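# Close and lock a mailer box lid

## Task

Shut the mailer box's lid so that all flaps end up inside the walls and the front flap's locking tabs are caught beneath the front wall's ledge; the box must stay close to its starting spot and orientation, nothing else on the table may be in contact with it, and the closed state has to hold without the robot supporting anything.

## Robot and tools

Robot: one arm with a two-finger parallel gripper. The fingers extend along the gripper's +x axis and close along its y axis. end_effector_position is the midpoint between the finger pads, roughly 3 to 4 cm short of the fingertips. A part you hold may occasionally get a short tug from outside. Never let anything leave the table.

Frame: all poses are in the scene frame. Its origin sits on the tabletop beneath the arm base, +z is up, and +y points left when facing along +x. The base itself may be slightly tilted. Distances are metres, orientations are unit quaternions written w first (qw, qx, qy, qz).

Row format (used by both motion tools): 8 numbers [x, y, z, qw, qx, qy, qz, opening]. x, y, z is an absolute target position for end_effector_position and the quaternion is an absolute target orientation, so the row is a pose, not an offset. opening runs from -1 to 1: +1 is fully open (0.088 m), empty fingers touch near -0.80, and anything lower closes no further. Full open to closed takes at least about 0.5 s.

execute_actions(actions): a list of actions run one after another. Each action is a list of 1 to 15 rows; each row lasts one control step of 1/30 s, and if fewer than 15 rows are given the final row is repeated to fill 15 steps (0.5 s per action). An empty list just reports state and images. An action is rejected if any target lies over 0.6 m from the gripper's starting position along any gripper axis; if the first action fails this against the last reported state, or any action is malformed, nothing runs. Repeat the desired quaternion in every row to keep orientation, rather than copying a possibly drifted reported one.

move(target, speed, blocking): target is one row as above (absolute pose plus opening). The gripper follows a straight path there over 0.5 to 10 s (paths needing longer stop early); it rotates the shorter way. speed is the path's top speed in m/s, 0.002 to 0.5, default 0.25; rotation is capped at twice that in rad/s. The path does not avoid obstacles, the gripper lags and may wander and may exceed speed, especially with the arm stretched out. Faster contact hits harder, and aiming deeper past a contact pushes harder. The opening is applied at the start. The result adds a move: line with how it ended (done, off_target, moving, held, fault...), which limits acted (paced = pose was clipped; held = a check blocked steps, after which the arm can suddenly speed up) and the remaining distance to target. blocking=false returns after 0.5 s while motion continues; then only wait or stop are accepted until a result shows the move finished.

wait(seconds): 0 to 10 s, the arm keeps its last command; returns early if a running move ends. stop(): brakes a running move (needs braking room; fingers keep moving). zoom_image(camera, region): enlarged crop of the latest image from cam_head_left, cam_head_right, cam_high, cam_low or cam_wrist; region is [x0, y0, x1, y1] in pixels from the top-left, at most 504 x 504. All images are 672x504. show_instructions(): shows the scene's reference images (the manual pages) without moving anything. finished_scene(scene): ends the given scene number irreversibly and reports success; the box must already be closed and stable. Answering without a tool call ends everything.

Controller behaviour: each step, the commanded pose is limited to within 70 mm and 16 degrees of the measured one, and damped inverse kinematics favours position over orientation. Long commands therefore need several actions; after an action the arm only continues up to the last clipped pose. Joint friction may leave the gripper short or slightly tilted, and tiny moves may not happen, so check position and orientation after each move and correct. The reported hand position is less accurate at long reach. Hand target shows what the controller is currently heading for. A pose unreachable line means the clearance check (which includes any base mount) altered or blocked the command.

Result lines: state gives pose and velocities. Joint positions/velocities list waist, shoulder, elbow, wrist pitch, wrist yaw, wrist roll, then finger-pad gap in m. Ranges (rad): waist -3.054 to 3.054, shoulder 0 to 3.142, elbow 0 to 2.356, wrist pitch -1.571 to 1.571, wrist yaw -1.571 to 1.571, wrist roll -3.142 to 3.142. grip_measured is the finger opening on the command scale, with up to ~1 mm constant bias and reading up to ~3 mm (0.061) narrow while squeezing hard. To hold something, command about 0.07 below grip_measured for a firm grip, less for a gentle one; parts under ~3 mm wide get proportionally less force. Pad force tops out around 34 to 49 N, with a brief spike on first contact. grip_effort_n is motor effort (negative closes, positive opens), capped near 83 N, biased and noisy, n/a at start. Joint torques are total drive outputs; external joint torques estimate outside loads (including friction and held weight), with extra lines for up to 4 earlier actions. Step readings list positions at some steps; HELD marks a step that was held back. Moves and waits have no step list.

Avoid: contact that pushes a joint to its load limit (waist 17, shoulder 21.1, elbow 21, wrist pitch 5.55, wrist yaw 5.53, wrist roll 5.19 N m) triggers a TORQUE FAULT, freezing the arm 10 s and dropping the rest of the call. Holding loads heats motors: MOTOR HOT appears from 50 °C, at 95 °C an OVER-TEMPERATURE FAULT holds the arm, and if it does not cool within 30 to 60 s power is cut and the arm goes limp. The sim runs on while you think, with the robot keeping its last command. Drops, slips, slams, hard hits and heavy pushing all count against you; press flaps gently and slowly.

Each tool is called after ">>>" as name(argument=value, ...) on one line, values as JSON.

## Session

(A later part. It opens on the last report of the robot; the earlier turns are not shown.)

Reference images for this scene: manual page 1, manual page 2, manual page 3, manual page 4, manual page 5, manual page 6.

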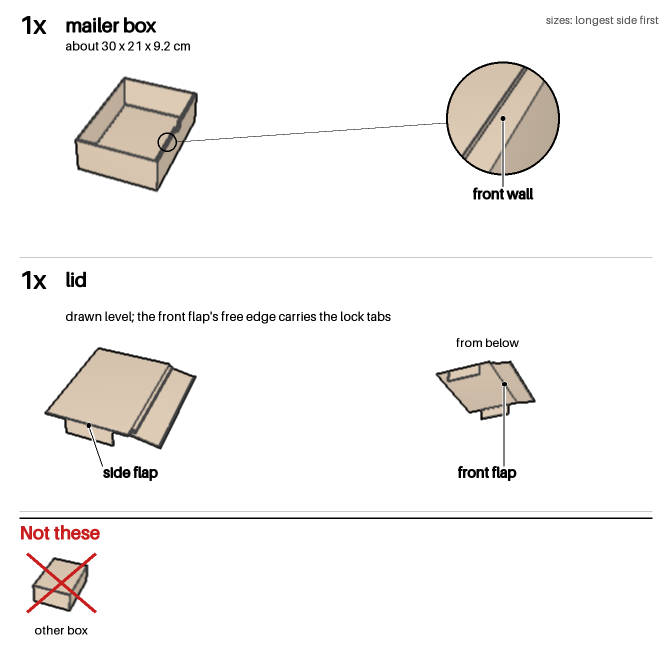

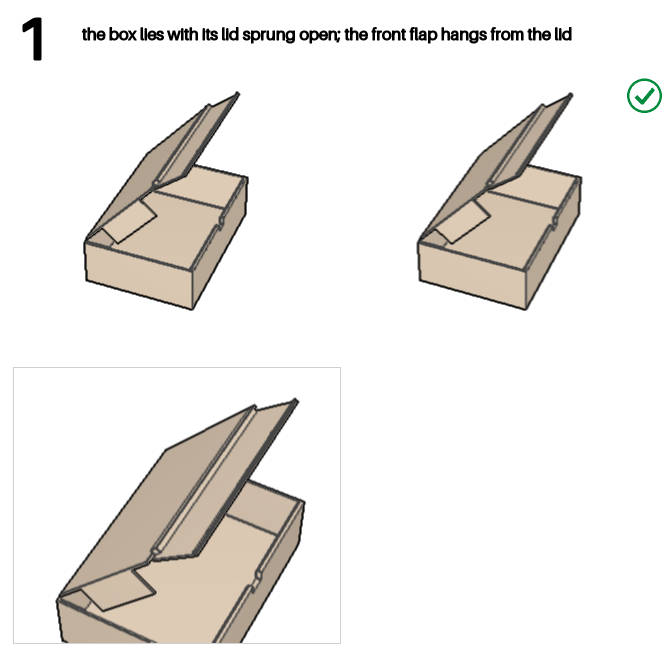

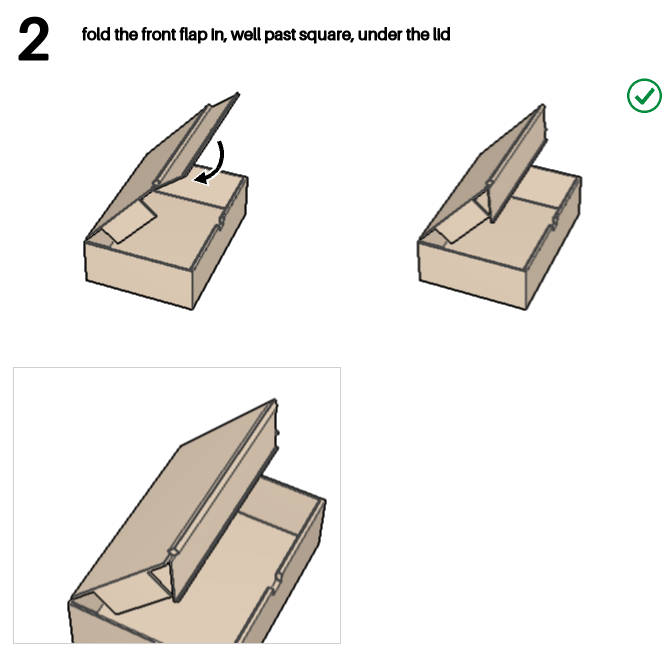

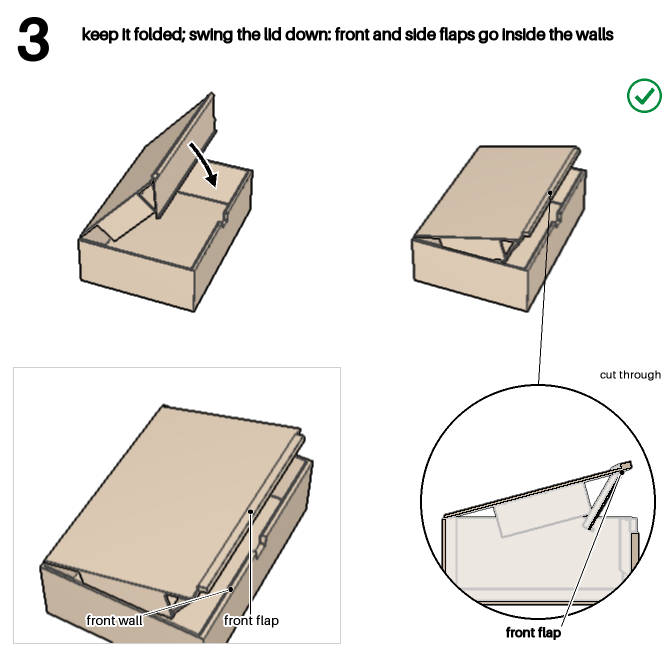

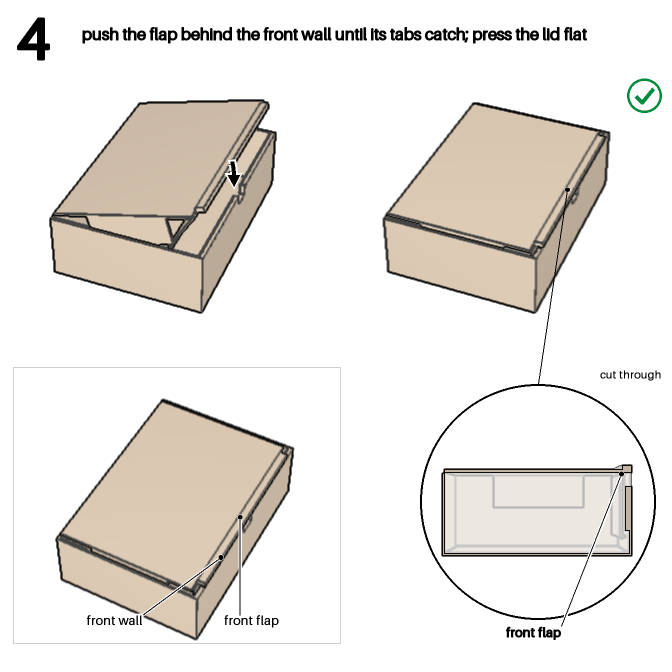

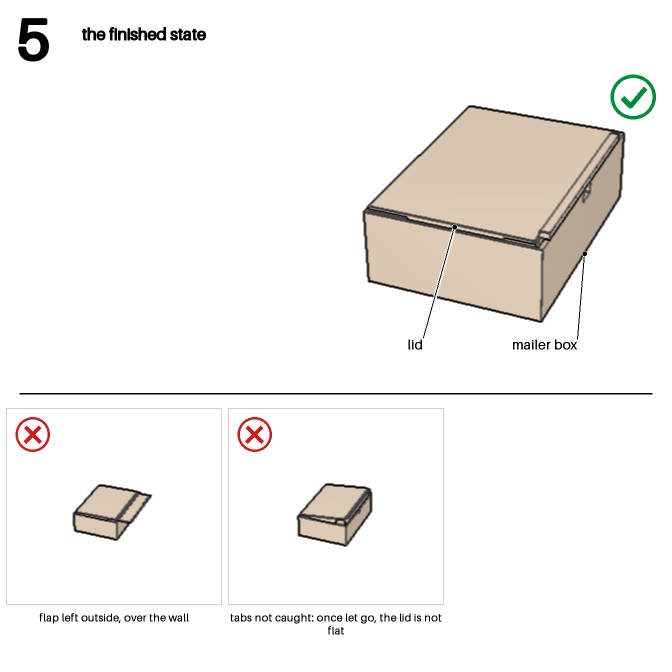

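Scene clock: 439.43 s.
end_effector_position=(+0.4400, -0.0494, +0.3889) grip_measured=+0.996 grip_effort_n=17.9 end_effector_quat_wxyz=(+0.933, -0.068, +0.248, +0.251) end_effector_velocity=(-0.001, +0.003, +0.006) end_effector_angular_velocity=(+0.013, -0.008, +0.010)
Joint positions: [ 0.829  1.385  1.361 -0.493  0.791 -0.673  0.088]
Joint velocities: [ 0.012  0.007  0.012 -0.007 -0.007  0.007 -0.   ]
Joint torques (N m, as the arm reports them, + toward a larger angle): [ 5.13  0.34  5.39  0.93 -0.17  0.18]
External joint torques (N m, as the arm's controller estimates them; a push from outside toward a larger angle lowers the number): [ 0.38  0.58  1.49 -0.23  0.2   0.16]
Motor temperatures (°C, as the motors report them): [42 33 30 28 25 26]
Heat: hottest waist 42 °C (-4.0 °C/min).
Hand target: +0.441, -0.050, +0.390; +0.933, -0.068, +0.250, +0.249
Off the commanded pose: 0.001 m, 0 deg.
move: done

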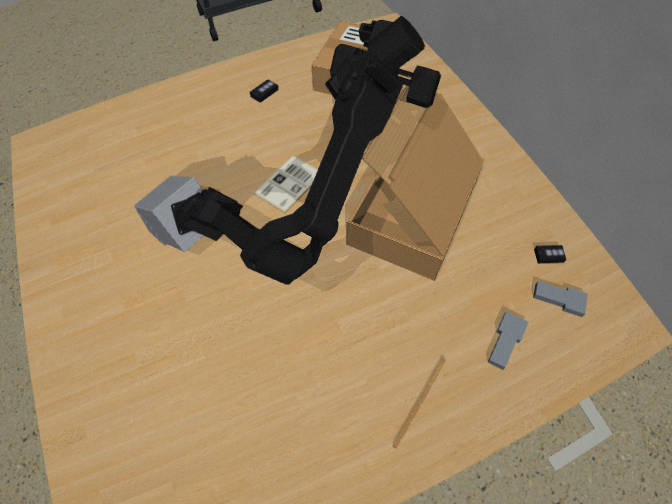

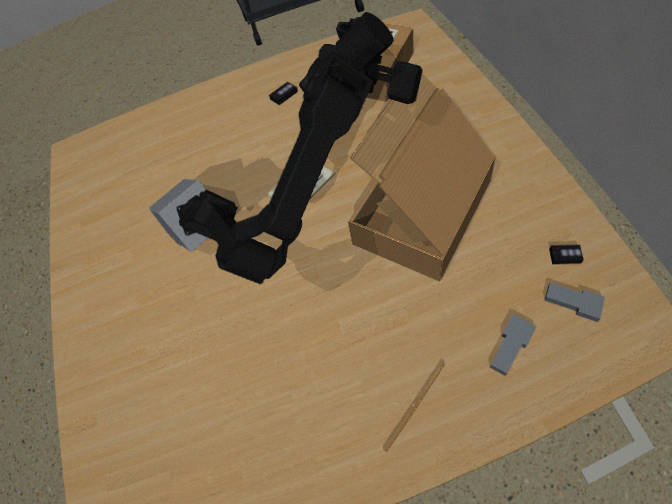

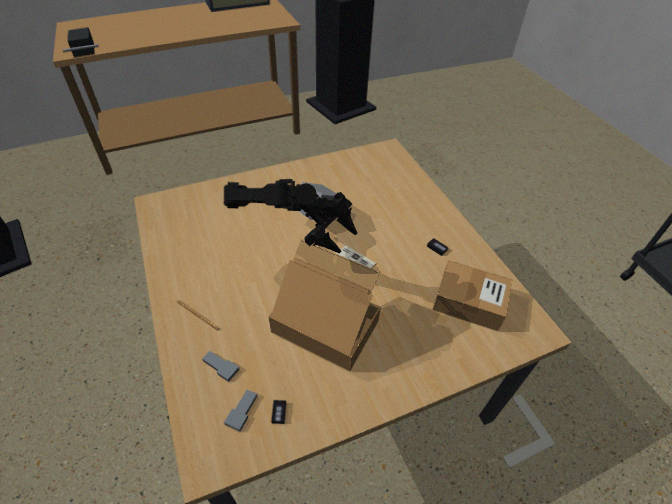

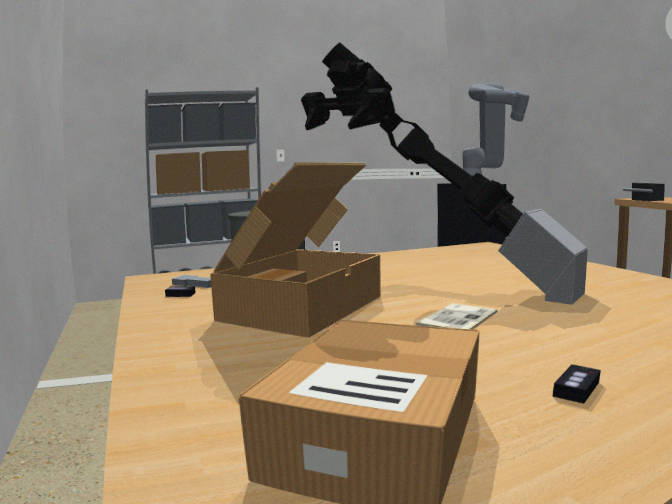

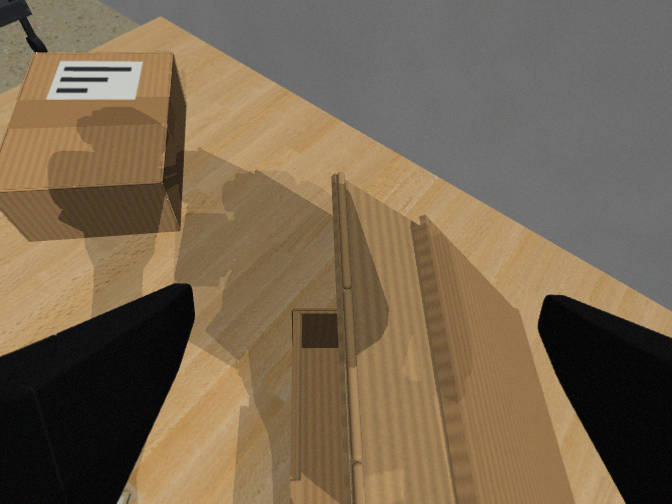

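>>> move(target=[0.462,-0.076,0.34,0.847,-0.238,0.45,0.16,1], speed=0.15)

>>> move(target=[0.462,-0.078,0.285,0.847,-0.238,0.45,0.16,1], speed=0.05)

Scene clock: 470.53 s.
end_effector_position=(+0.4605, -0.0743, +0.3420) grip_measured=+0.996 grip_effort_n=17.4 end_effector_quat_wxyz=(+0.848, -0.236, +0.445, +0.165) end_effector_velocity=(-0.001, -0.003, -0.002) end_effector_angular_velocity=(-0.016, +0.019, +0.003)
Joint positions: [ 0.767  1.724  1.791 -1.148  1.175 -0.405  0.088]
Joint velocities: [-0.002  0.017  0.032 -0.066  0.007  0.037  0.   ]
Joint torques (N m, as the arm reports them, + toward a larger angle): [ 5.92 -0.75  4.75  0.62  0.35  0.16]
External joint torques (N m, as the arm's controller estimates them; a push from outside toward a larger angle lowers the number): [-0.39  0.76  1.46 -0.21  0.31  0.14]
Motor temperatures (°C, as the motors report them): [40 30 31 29 25 26]
Heat: hottest waist 40 °C (-5.0 °C/min).
Hand target: +0.462, -0.076, +0.340; +0.846, -0.238, +0.450, +0.161
Off the commanded pose: 0.003 m, 1 deg.
move: done

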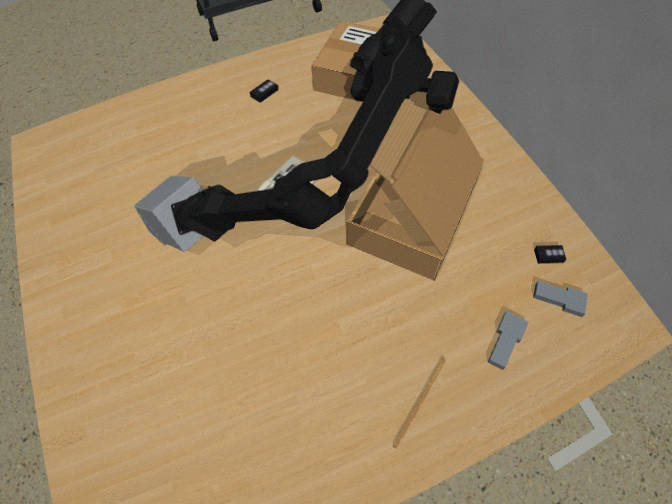

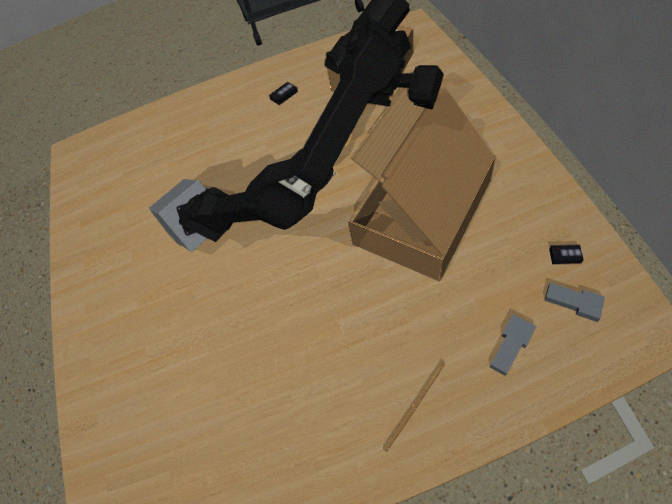

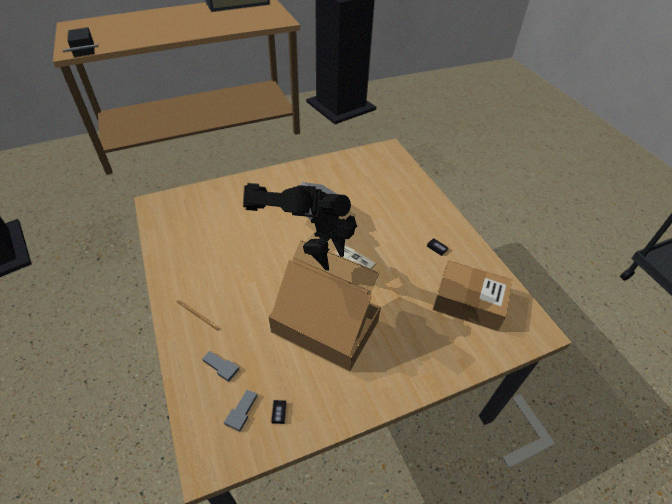

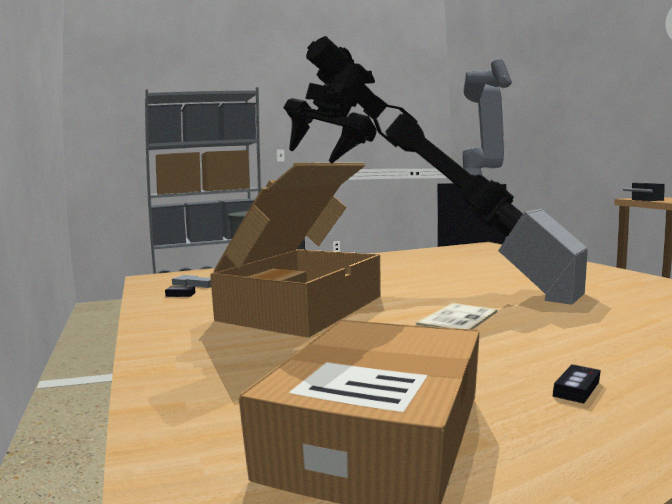

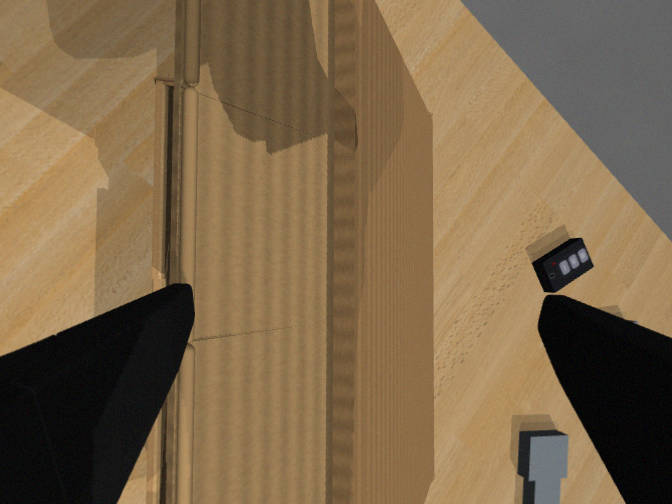

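Scene clock: 472.03 s.
end_effector_position=(+0.4625, -0.0767, +0.2881) grip_measured=+0.996 grip_effort_n=17.4 end_effector_quat_wxyz=(+0.847, -0.237, +0.448, +0.160) end_effector_velocity=(-0.001, -0.000, -0.001) end_effector_angular_velocity=(-0.018, -0.013, +0.036)
Joint positions: [ 0.635  1.59   1.488 -0.749  1.111 -0.655  0.088]
Joint velocities: [-0.002 -0.017 -0.027  0.037 -0.007 -0.066 -0.   ]
Joint torques (N m, as the arm reports them, + toward a larger angle): [ 5.74 -2.3   3.64  1.12 -0.12 -0.13]
External joint torques (N m, as the arm's controller estimates them; a push from outside toward a larger angle lowers the number): [-0.3  -0.03 -0.25  0.26 -0.06 -0.15]
Motor temperatures (°C, as the motors report them): [40 30 31 29 25 26]
Heat: hottest waist 40 °C (-5.0 °C/min).
Hand target: +0.462, -0.078, +0.285; +0.846, -0.238, +0.450, +0.160
Off the commanded pose: 0.003 m, 0 deg.
move: done

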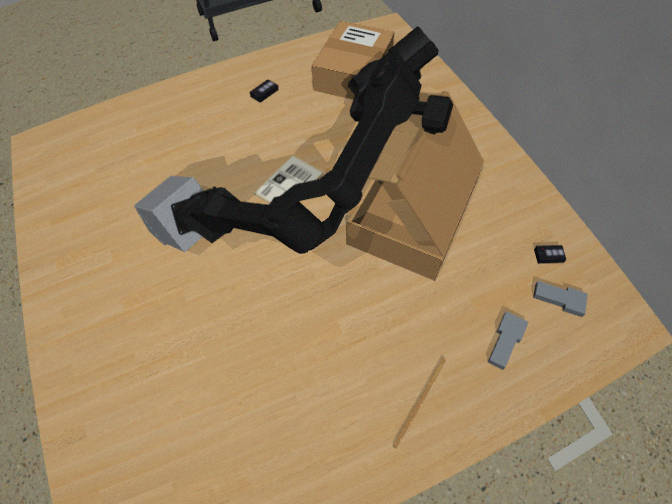

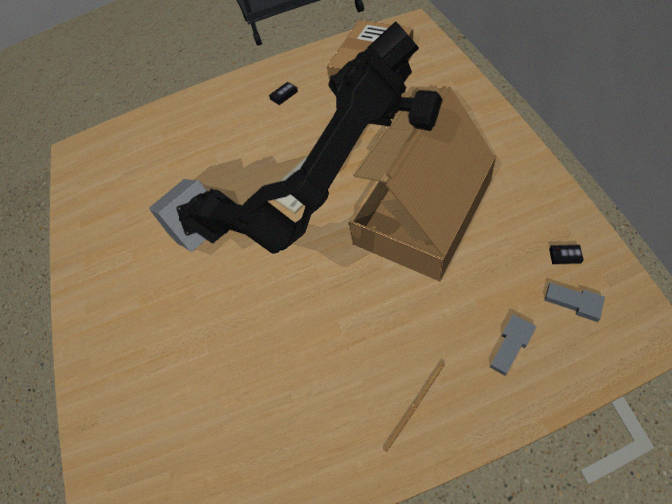

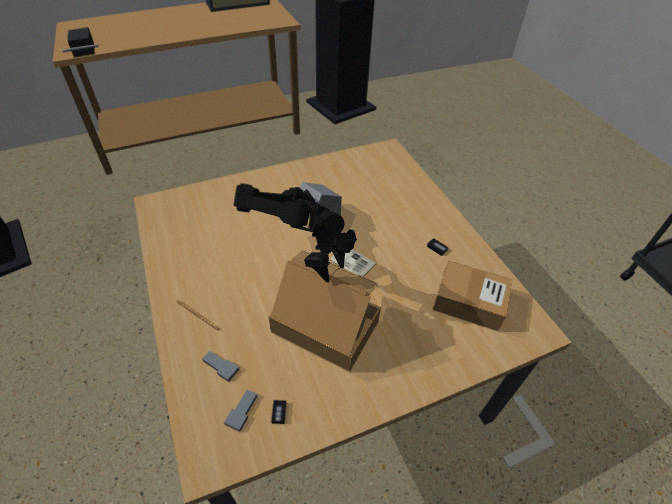

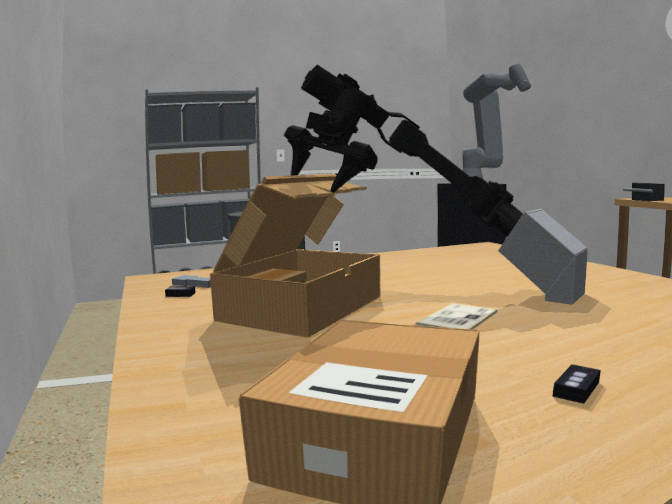

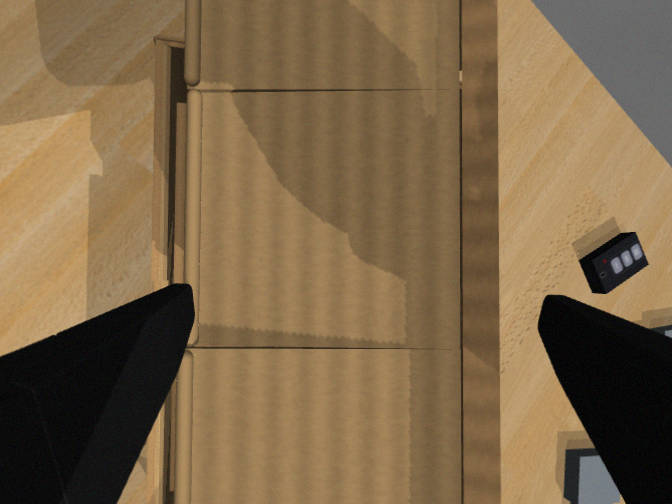

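Lucky: B caught the bead and folded it ~65°. Continue down and back.

>>> move(target=[0.472,-0.097,0.26,0.847,-0.238,0.45,0.16,1], speed=0.025)

Scene clock: 477.40 s.
end_effector_position=(+0.4730, -0.0952, +0.2628) grip_measured=+0.996 grip_effort_n=17.4 end_effector_quat_wxyz=(+0.847, -0.237, +0.448, +0.160) end_effector_velocity=(-0.000, +0.000, -0.001) end_effector_angular_velocity=(+0.014, -0.003, +0.007)
Joint positions: [ 0.533  1.543  1.427 -0.6    1.037 -0.807  0.088]
Joint velocities: [-0.007 -0.007 -0.007  0.007 -0.022 -0.007  0.   ]
Joint torques (N m, as the arm reports them, + toward a larger angle): [ 5.61 -2.93  3.74  1.1  -0.18 -0.14]
External joint torques (N m, as the arm's controller estimates them; a push from outside toward a larger angle lowers the number): [-0.34 -0.13 -0.22  0.26 -0.06 -0.16]
Motor temperatures (°C, as the motors report them): [40 30 31 29 25 26]
Heat: hottest waist 40 °C (-4.0 °C/min).
Hand target: +0.472, -0.097, +0.260; +0.846, -0.238, +0.450, +0.160
Off the commanded pose: 0.003 m, 0 deg.
move: done

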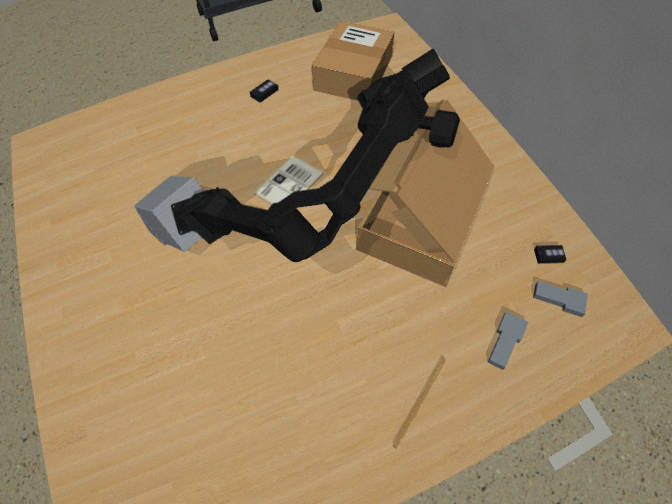

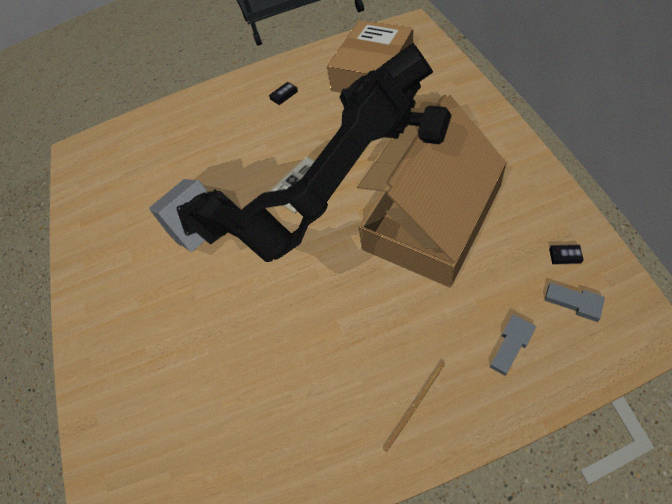

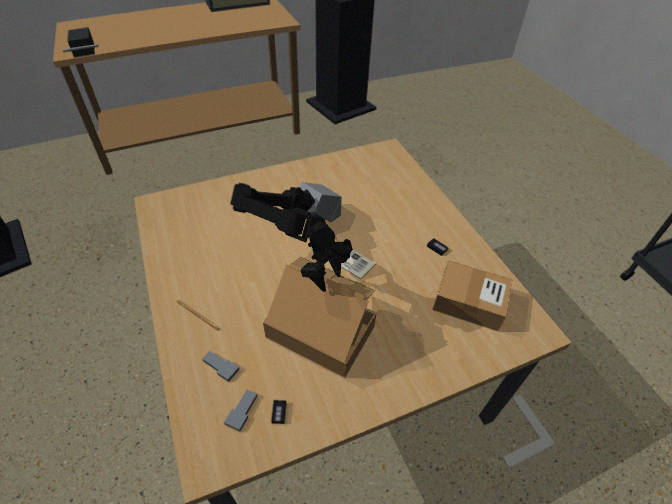

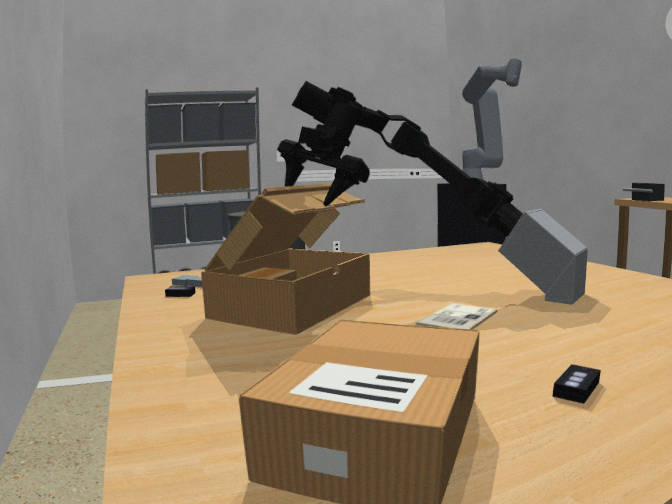

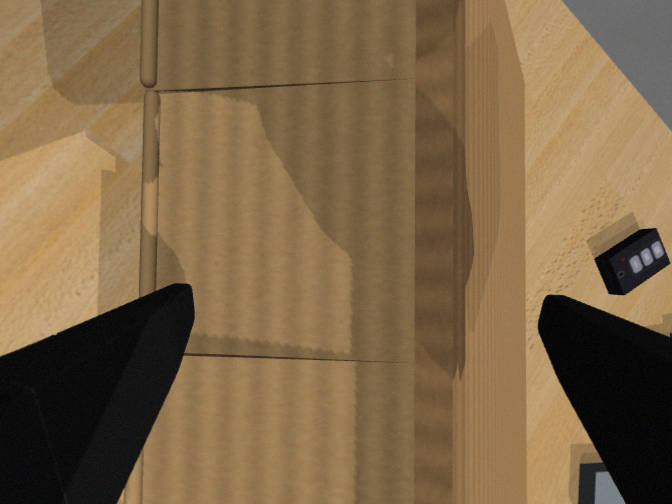

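>>> move(target=[0.503,-0.149,0.312,0.837,-0.13,0.483,0.224,1], speed=0.03)

Scene clock: 486.07 s.
end_effector_position=(+0.5019, -0.1505, +0.3138) grip_measured=+0.996 grip_effort_n=17.4 end_effector_quat_wxyz=(+0.839, -0.132, +0.479, +0.222) end_effector_velocity=(+0.001, -0.000, -0.000) end_effector_angular_velocity=(+0.016, +0.011, +0.009)
Joint positions: [ 0.501  1.792  2.218 -1.337  0.843 -0.533  0.088]
Joint velocities: [-0.007  0.022  0.046 -0.037 -0.022  0.007  0.   ]
Joint torques (N m, as the arm reports them, + toward a larger angle): [ 6.34 -1.89  4.17  0.62 -0.4   0.15]
External joint torques (N m, as the arm's controller estimates them; a push from outside toward a larger angle lowers the number): [-0.05  1.1   1.3  -0.15 -0.22  0.14]
Motor temperatures (°C, as the motors report them): [40 30 31 29 25 26]
Heat: hottest waist 40 °C (-4.0 °C/min).
Hand target: +0.503, -0.149, +0.312; +0.837, -0.130, +0.482, +0.224
Off the commanded pose: 0.003 m, 1 deg.
move: done

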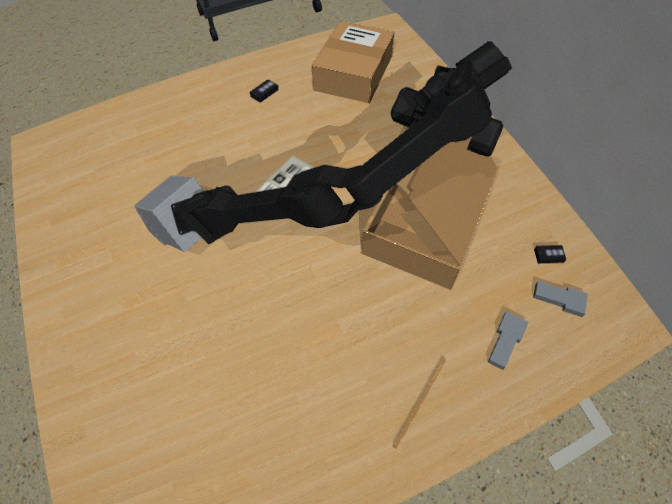

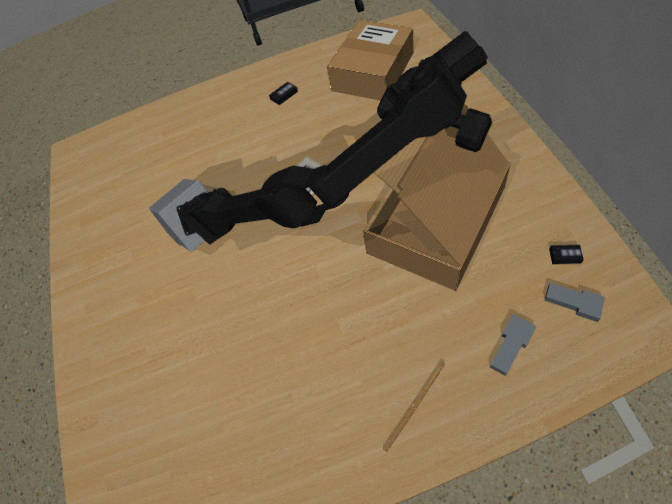

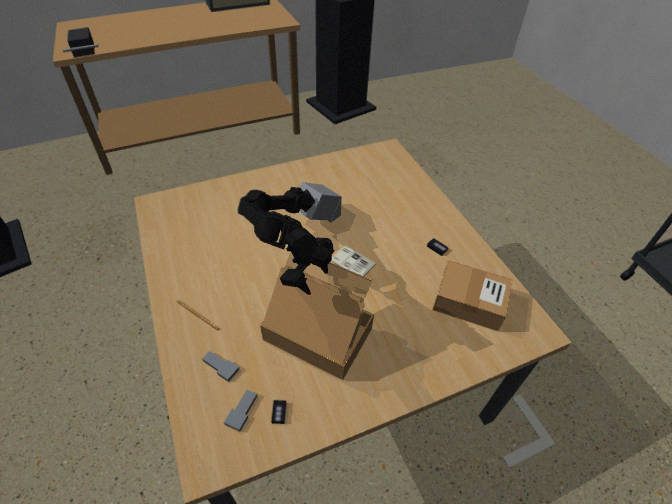

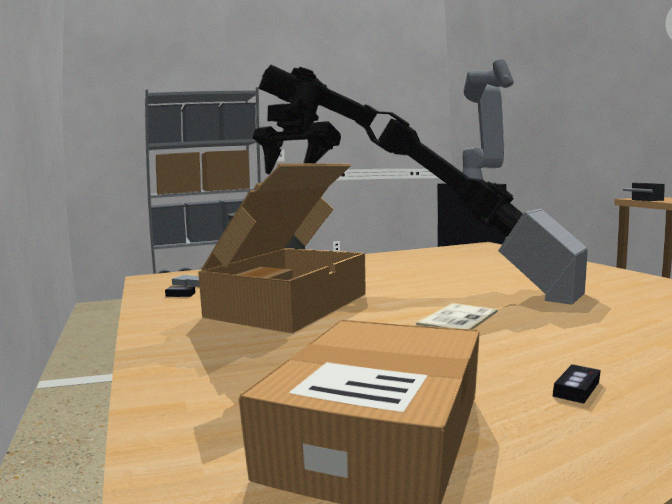

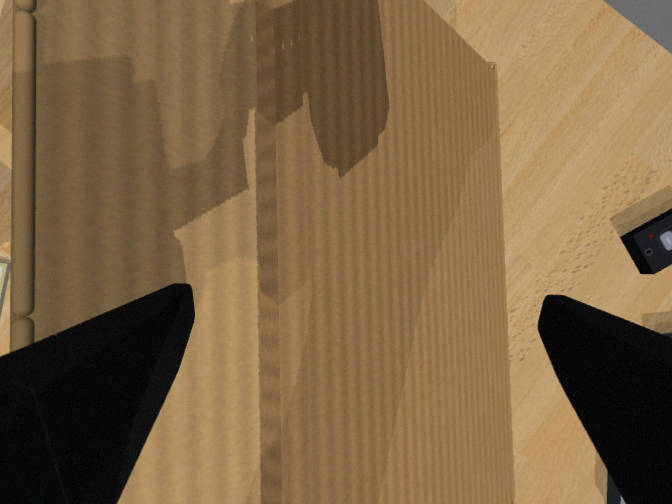

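>>> move(target=[0.49,-0.14,0.335,0.872,0.018,0.398,0.286,1], speed=0.12)

>>> move(target=[0.474,-0.114,0.325,0.872,0.018,0.398,0.286,1], speed=0.05)

Scene clock: 496.73 s.
end_effector_position=(+0.4907, -0.1393, +0.3362) grip_measured=+0.996 grip_effort_n=17.4 end_effector_quat_wxyz=(+0.872, +0.014, +0.397, +0.286) end_effector_velocity=(+0.001, +0.001, -0.000) end_effector_angular_velocity=(+0.006, -0.009, -0.003)
Joint positions: [ 0.472  1.62   2.029 -1.155  0.514 -0.498  0.088]
Joint velocities: [-0.002 -0.007 -0.017  0.022 -0.007 -0.007 -0.   ]
Joint torques (N m, as the arm reports them, + toward a larger angle): [ 5.44 -2.84  2.83  1.07 -0.57  0.12]
External joint torques (N m, as the arm's controller estimates them; a push from outside toward a larger angle lowers the number): [-0.1  -0.16 -0.3   0.18 -0.18  0.12]
Motor temperatures (°C, as the motors report them): [40 30 31 29 25 26]
Heat: hottest waist 40 °C (-3.0 °C/min).
Hand target: +0.490, -0.140, +0.335; +0.872, +0.018, +0.398, +0.286
Off the commanded pose: 0.002 m, 0 deg.
move: done

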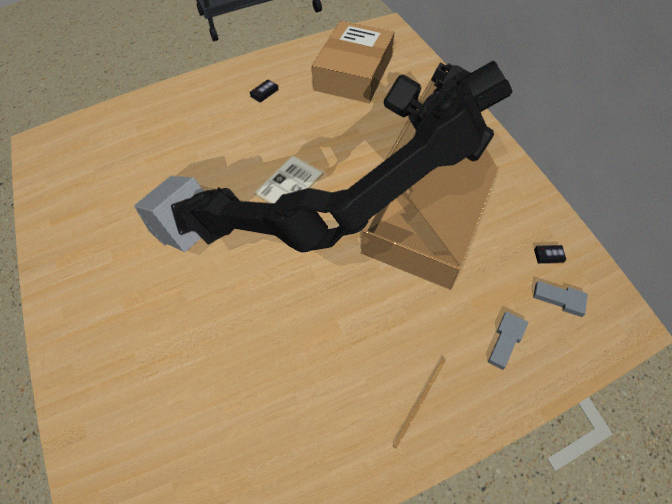

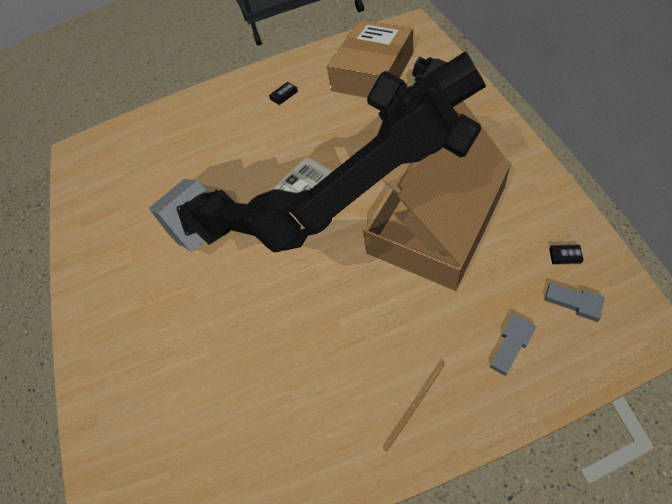

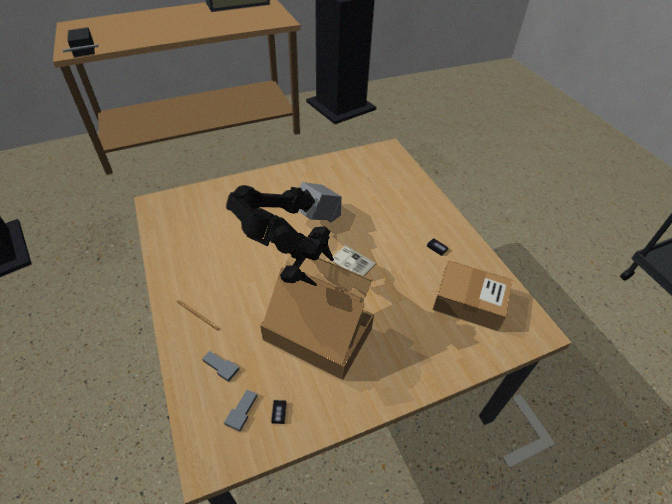

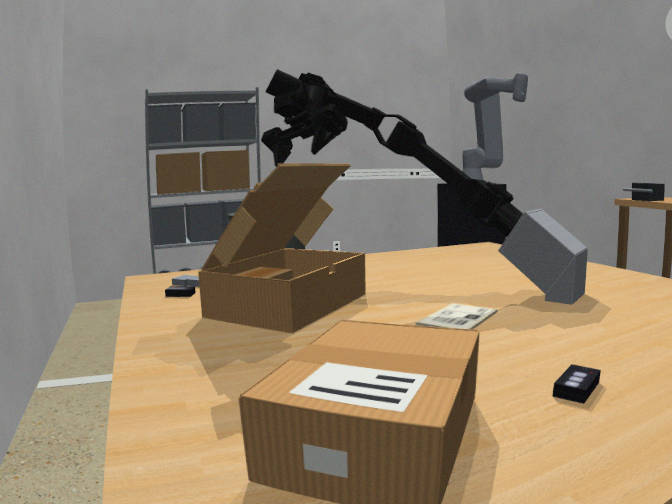

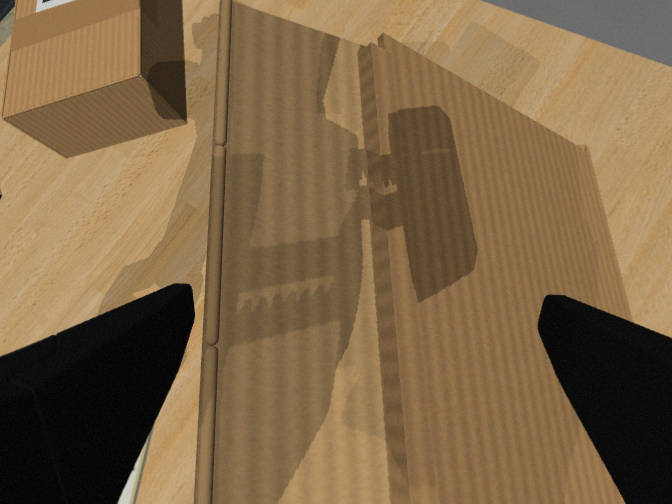

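Scene clock: 497.77 s.
end_effector_position=(+0.4752, -0.1137, +0.3258) grip_measured=+0.996 grip_effort_n=17.4 end_effector_quat_wxyz=(+0.871, +0.017, +0.397, +0.289) end_effector_velocity=(-0.004, +0.002, +0.002) end_effector_angular_velocity=(+0.024, -0.004, +0.005)
Joint positions: [ 0.5    1.54   1.811 -1.03   0.527 -0.471  0.088]
Joint velocities: [ 0.002 -0.017 -0.022  0.007 -0.022  0.007 -0.   ]
Joint torques (N m, as the arm reports them, + toward a larger angle): [ 5.69 -2.43  3.19  1.11 -0.2   0.14]
External joint torques (N m, as the arm's controller estimates them; a push from outside toward a larger angle lowers the number): [ 0.27 -0.06 -0.18  0.2   0.19  0.15]
Motor temperatures (°C, as the motors report them): [40 30 31 29 25 26]
Heat: hottest waist 40 °C (-3.0 °C/min).
Hand target: +0.474, -0.114, +0.325; +0.872, +0.018, +0.398, +0.286
Off the commanded pose: 0.001 m, 0 deg.
move: done

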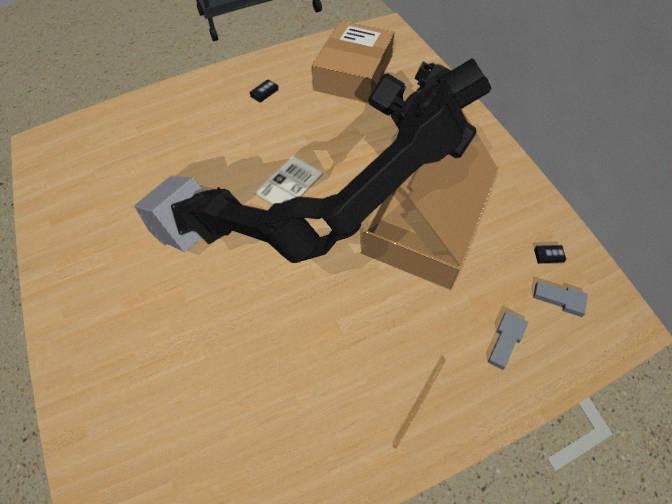

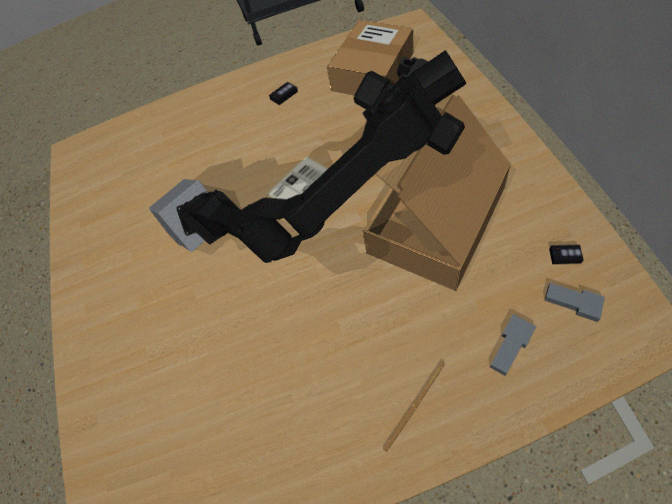

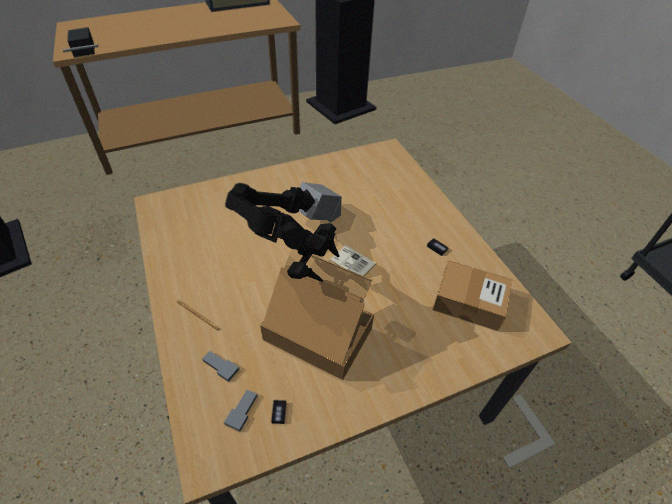

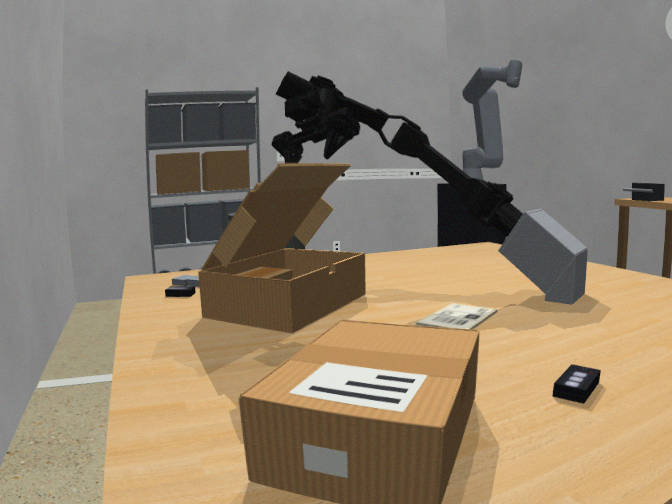

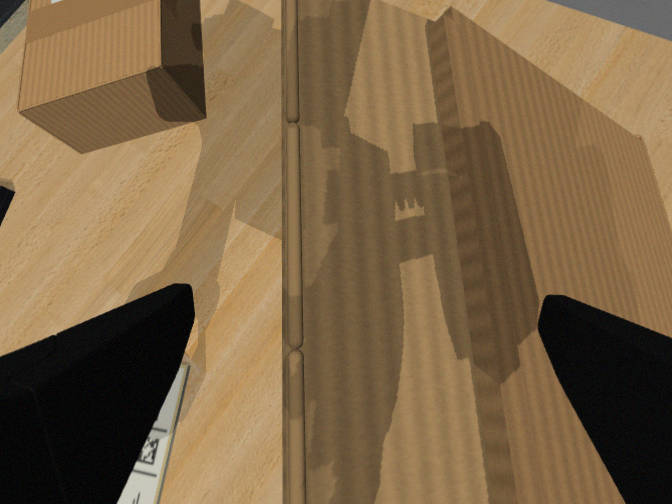

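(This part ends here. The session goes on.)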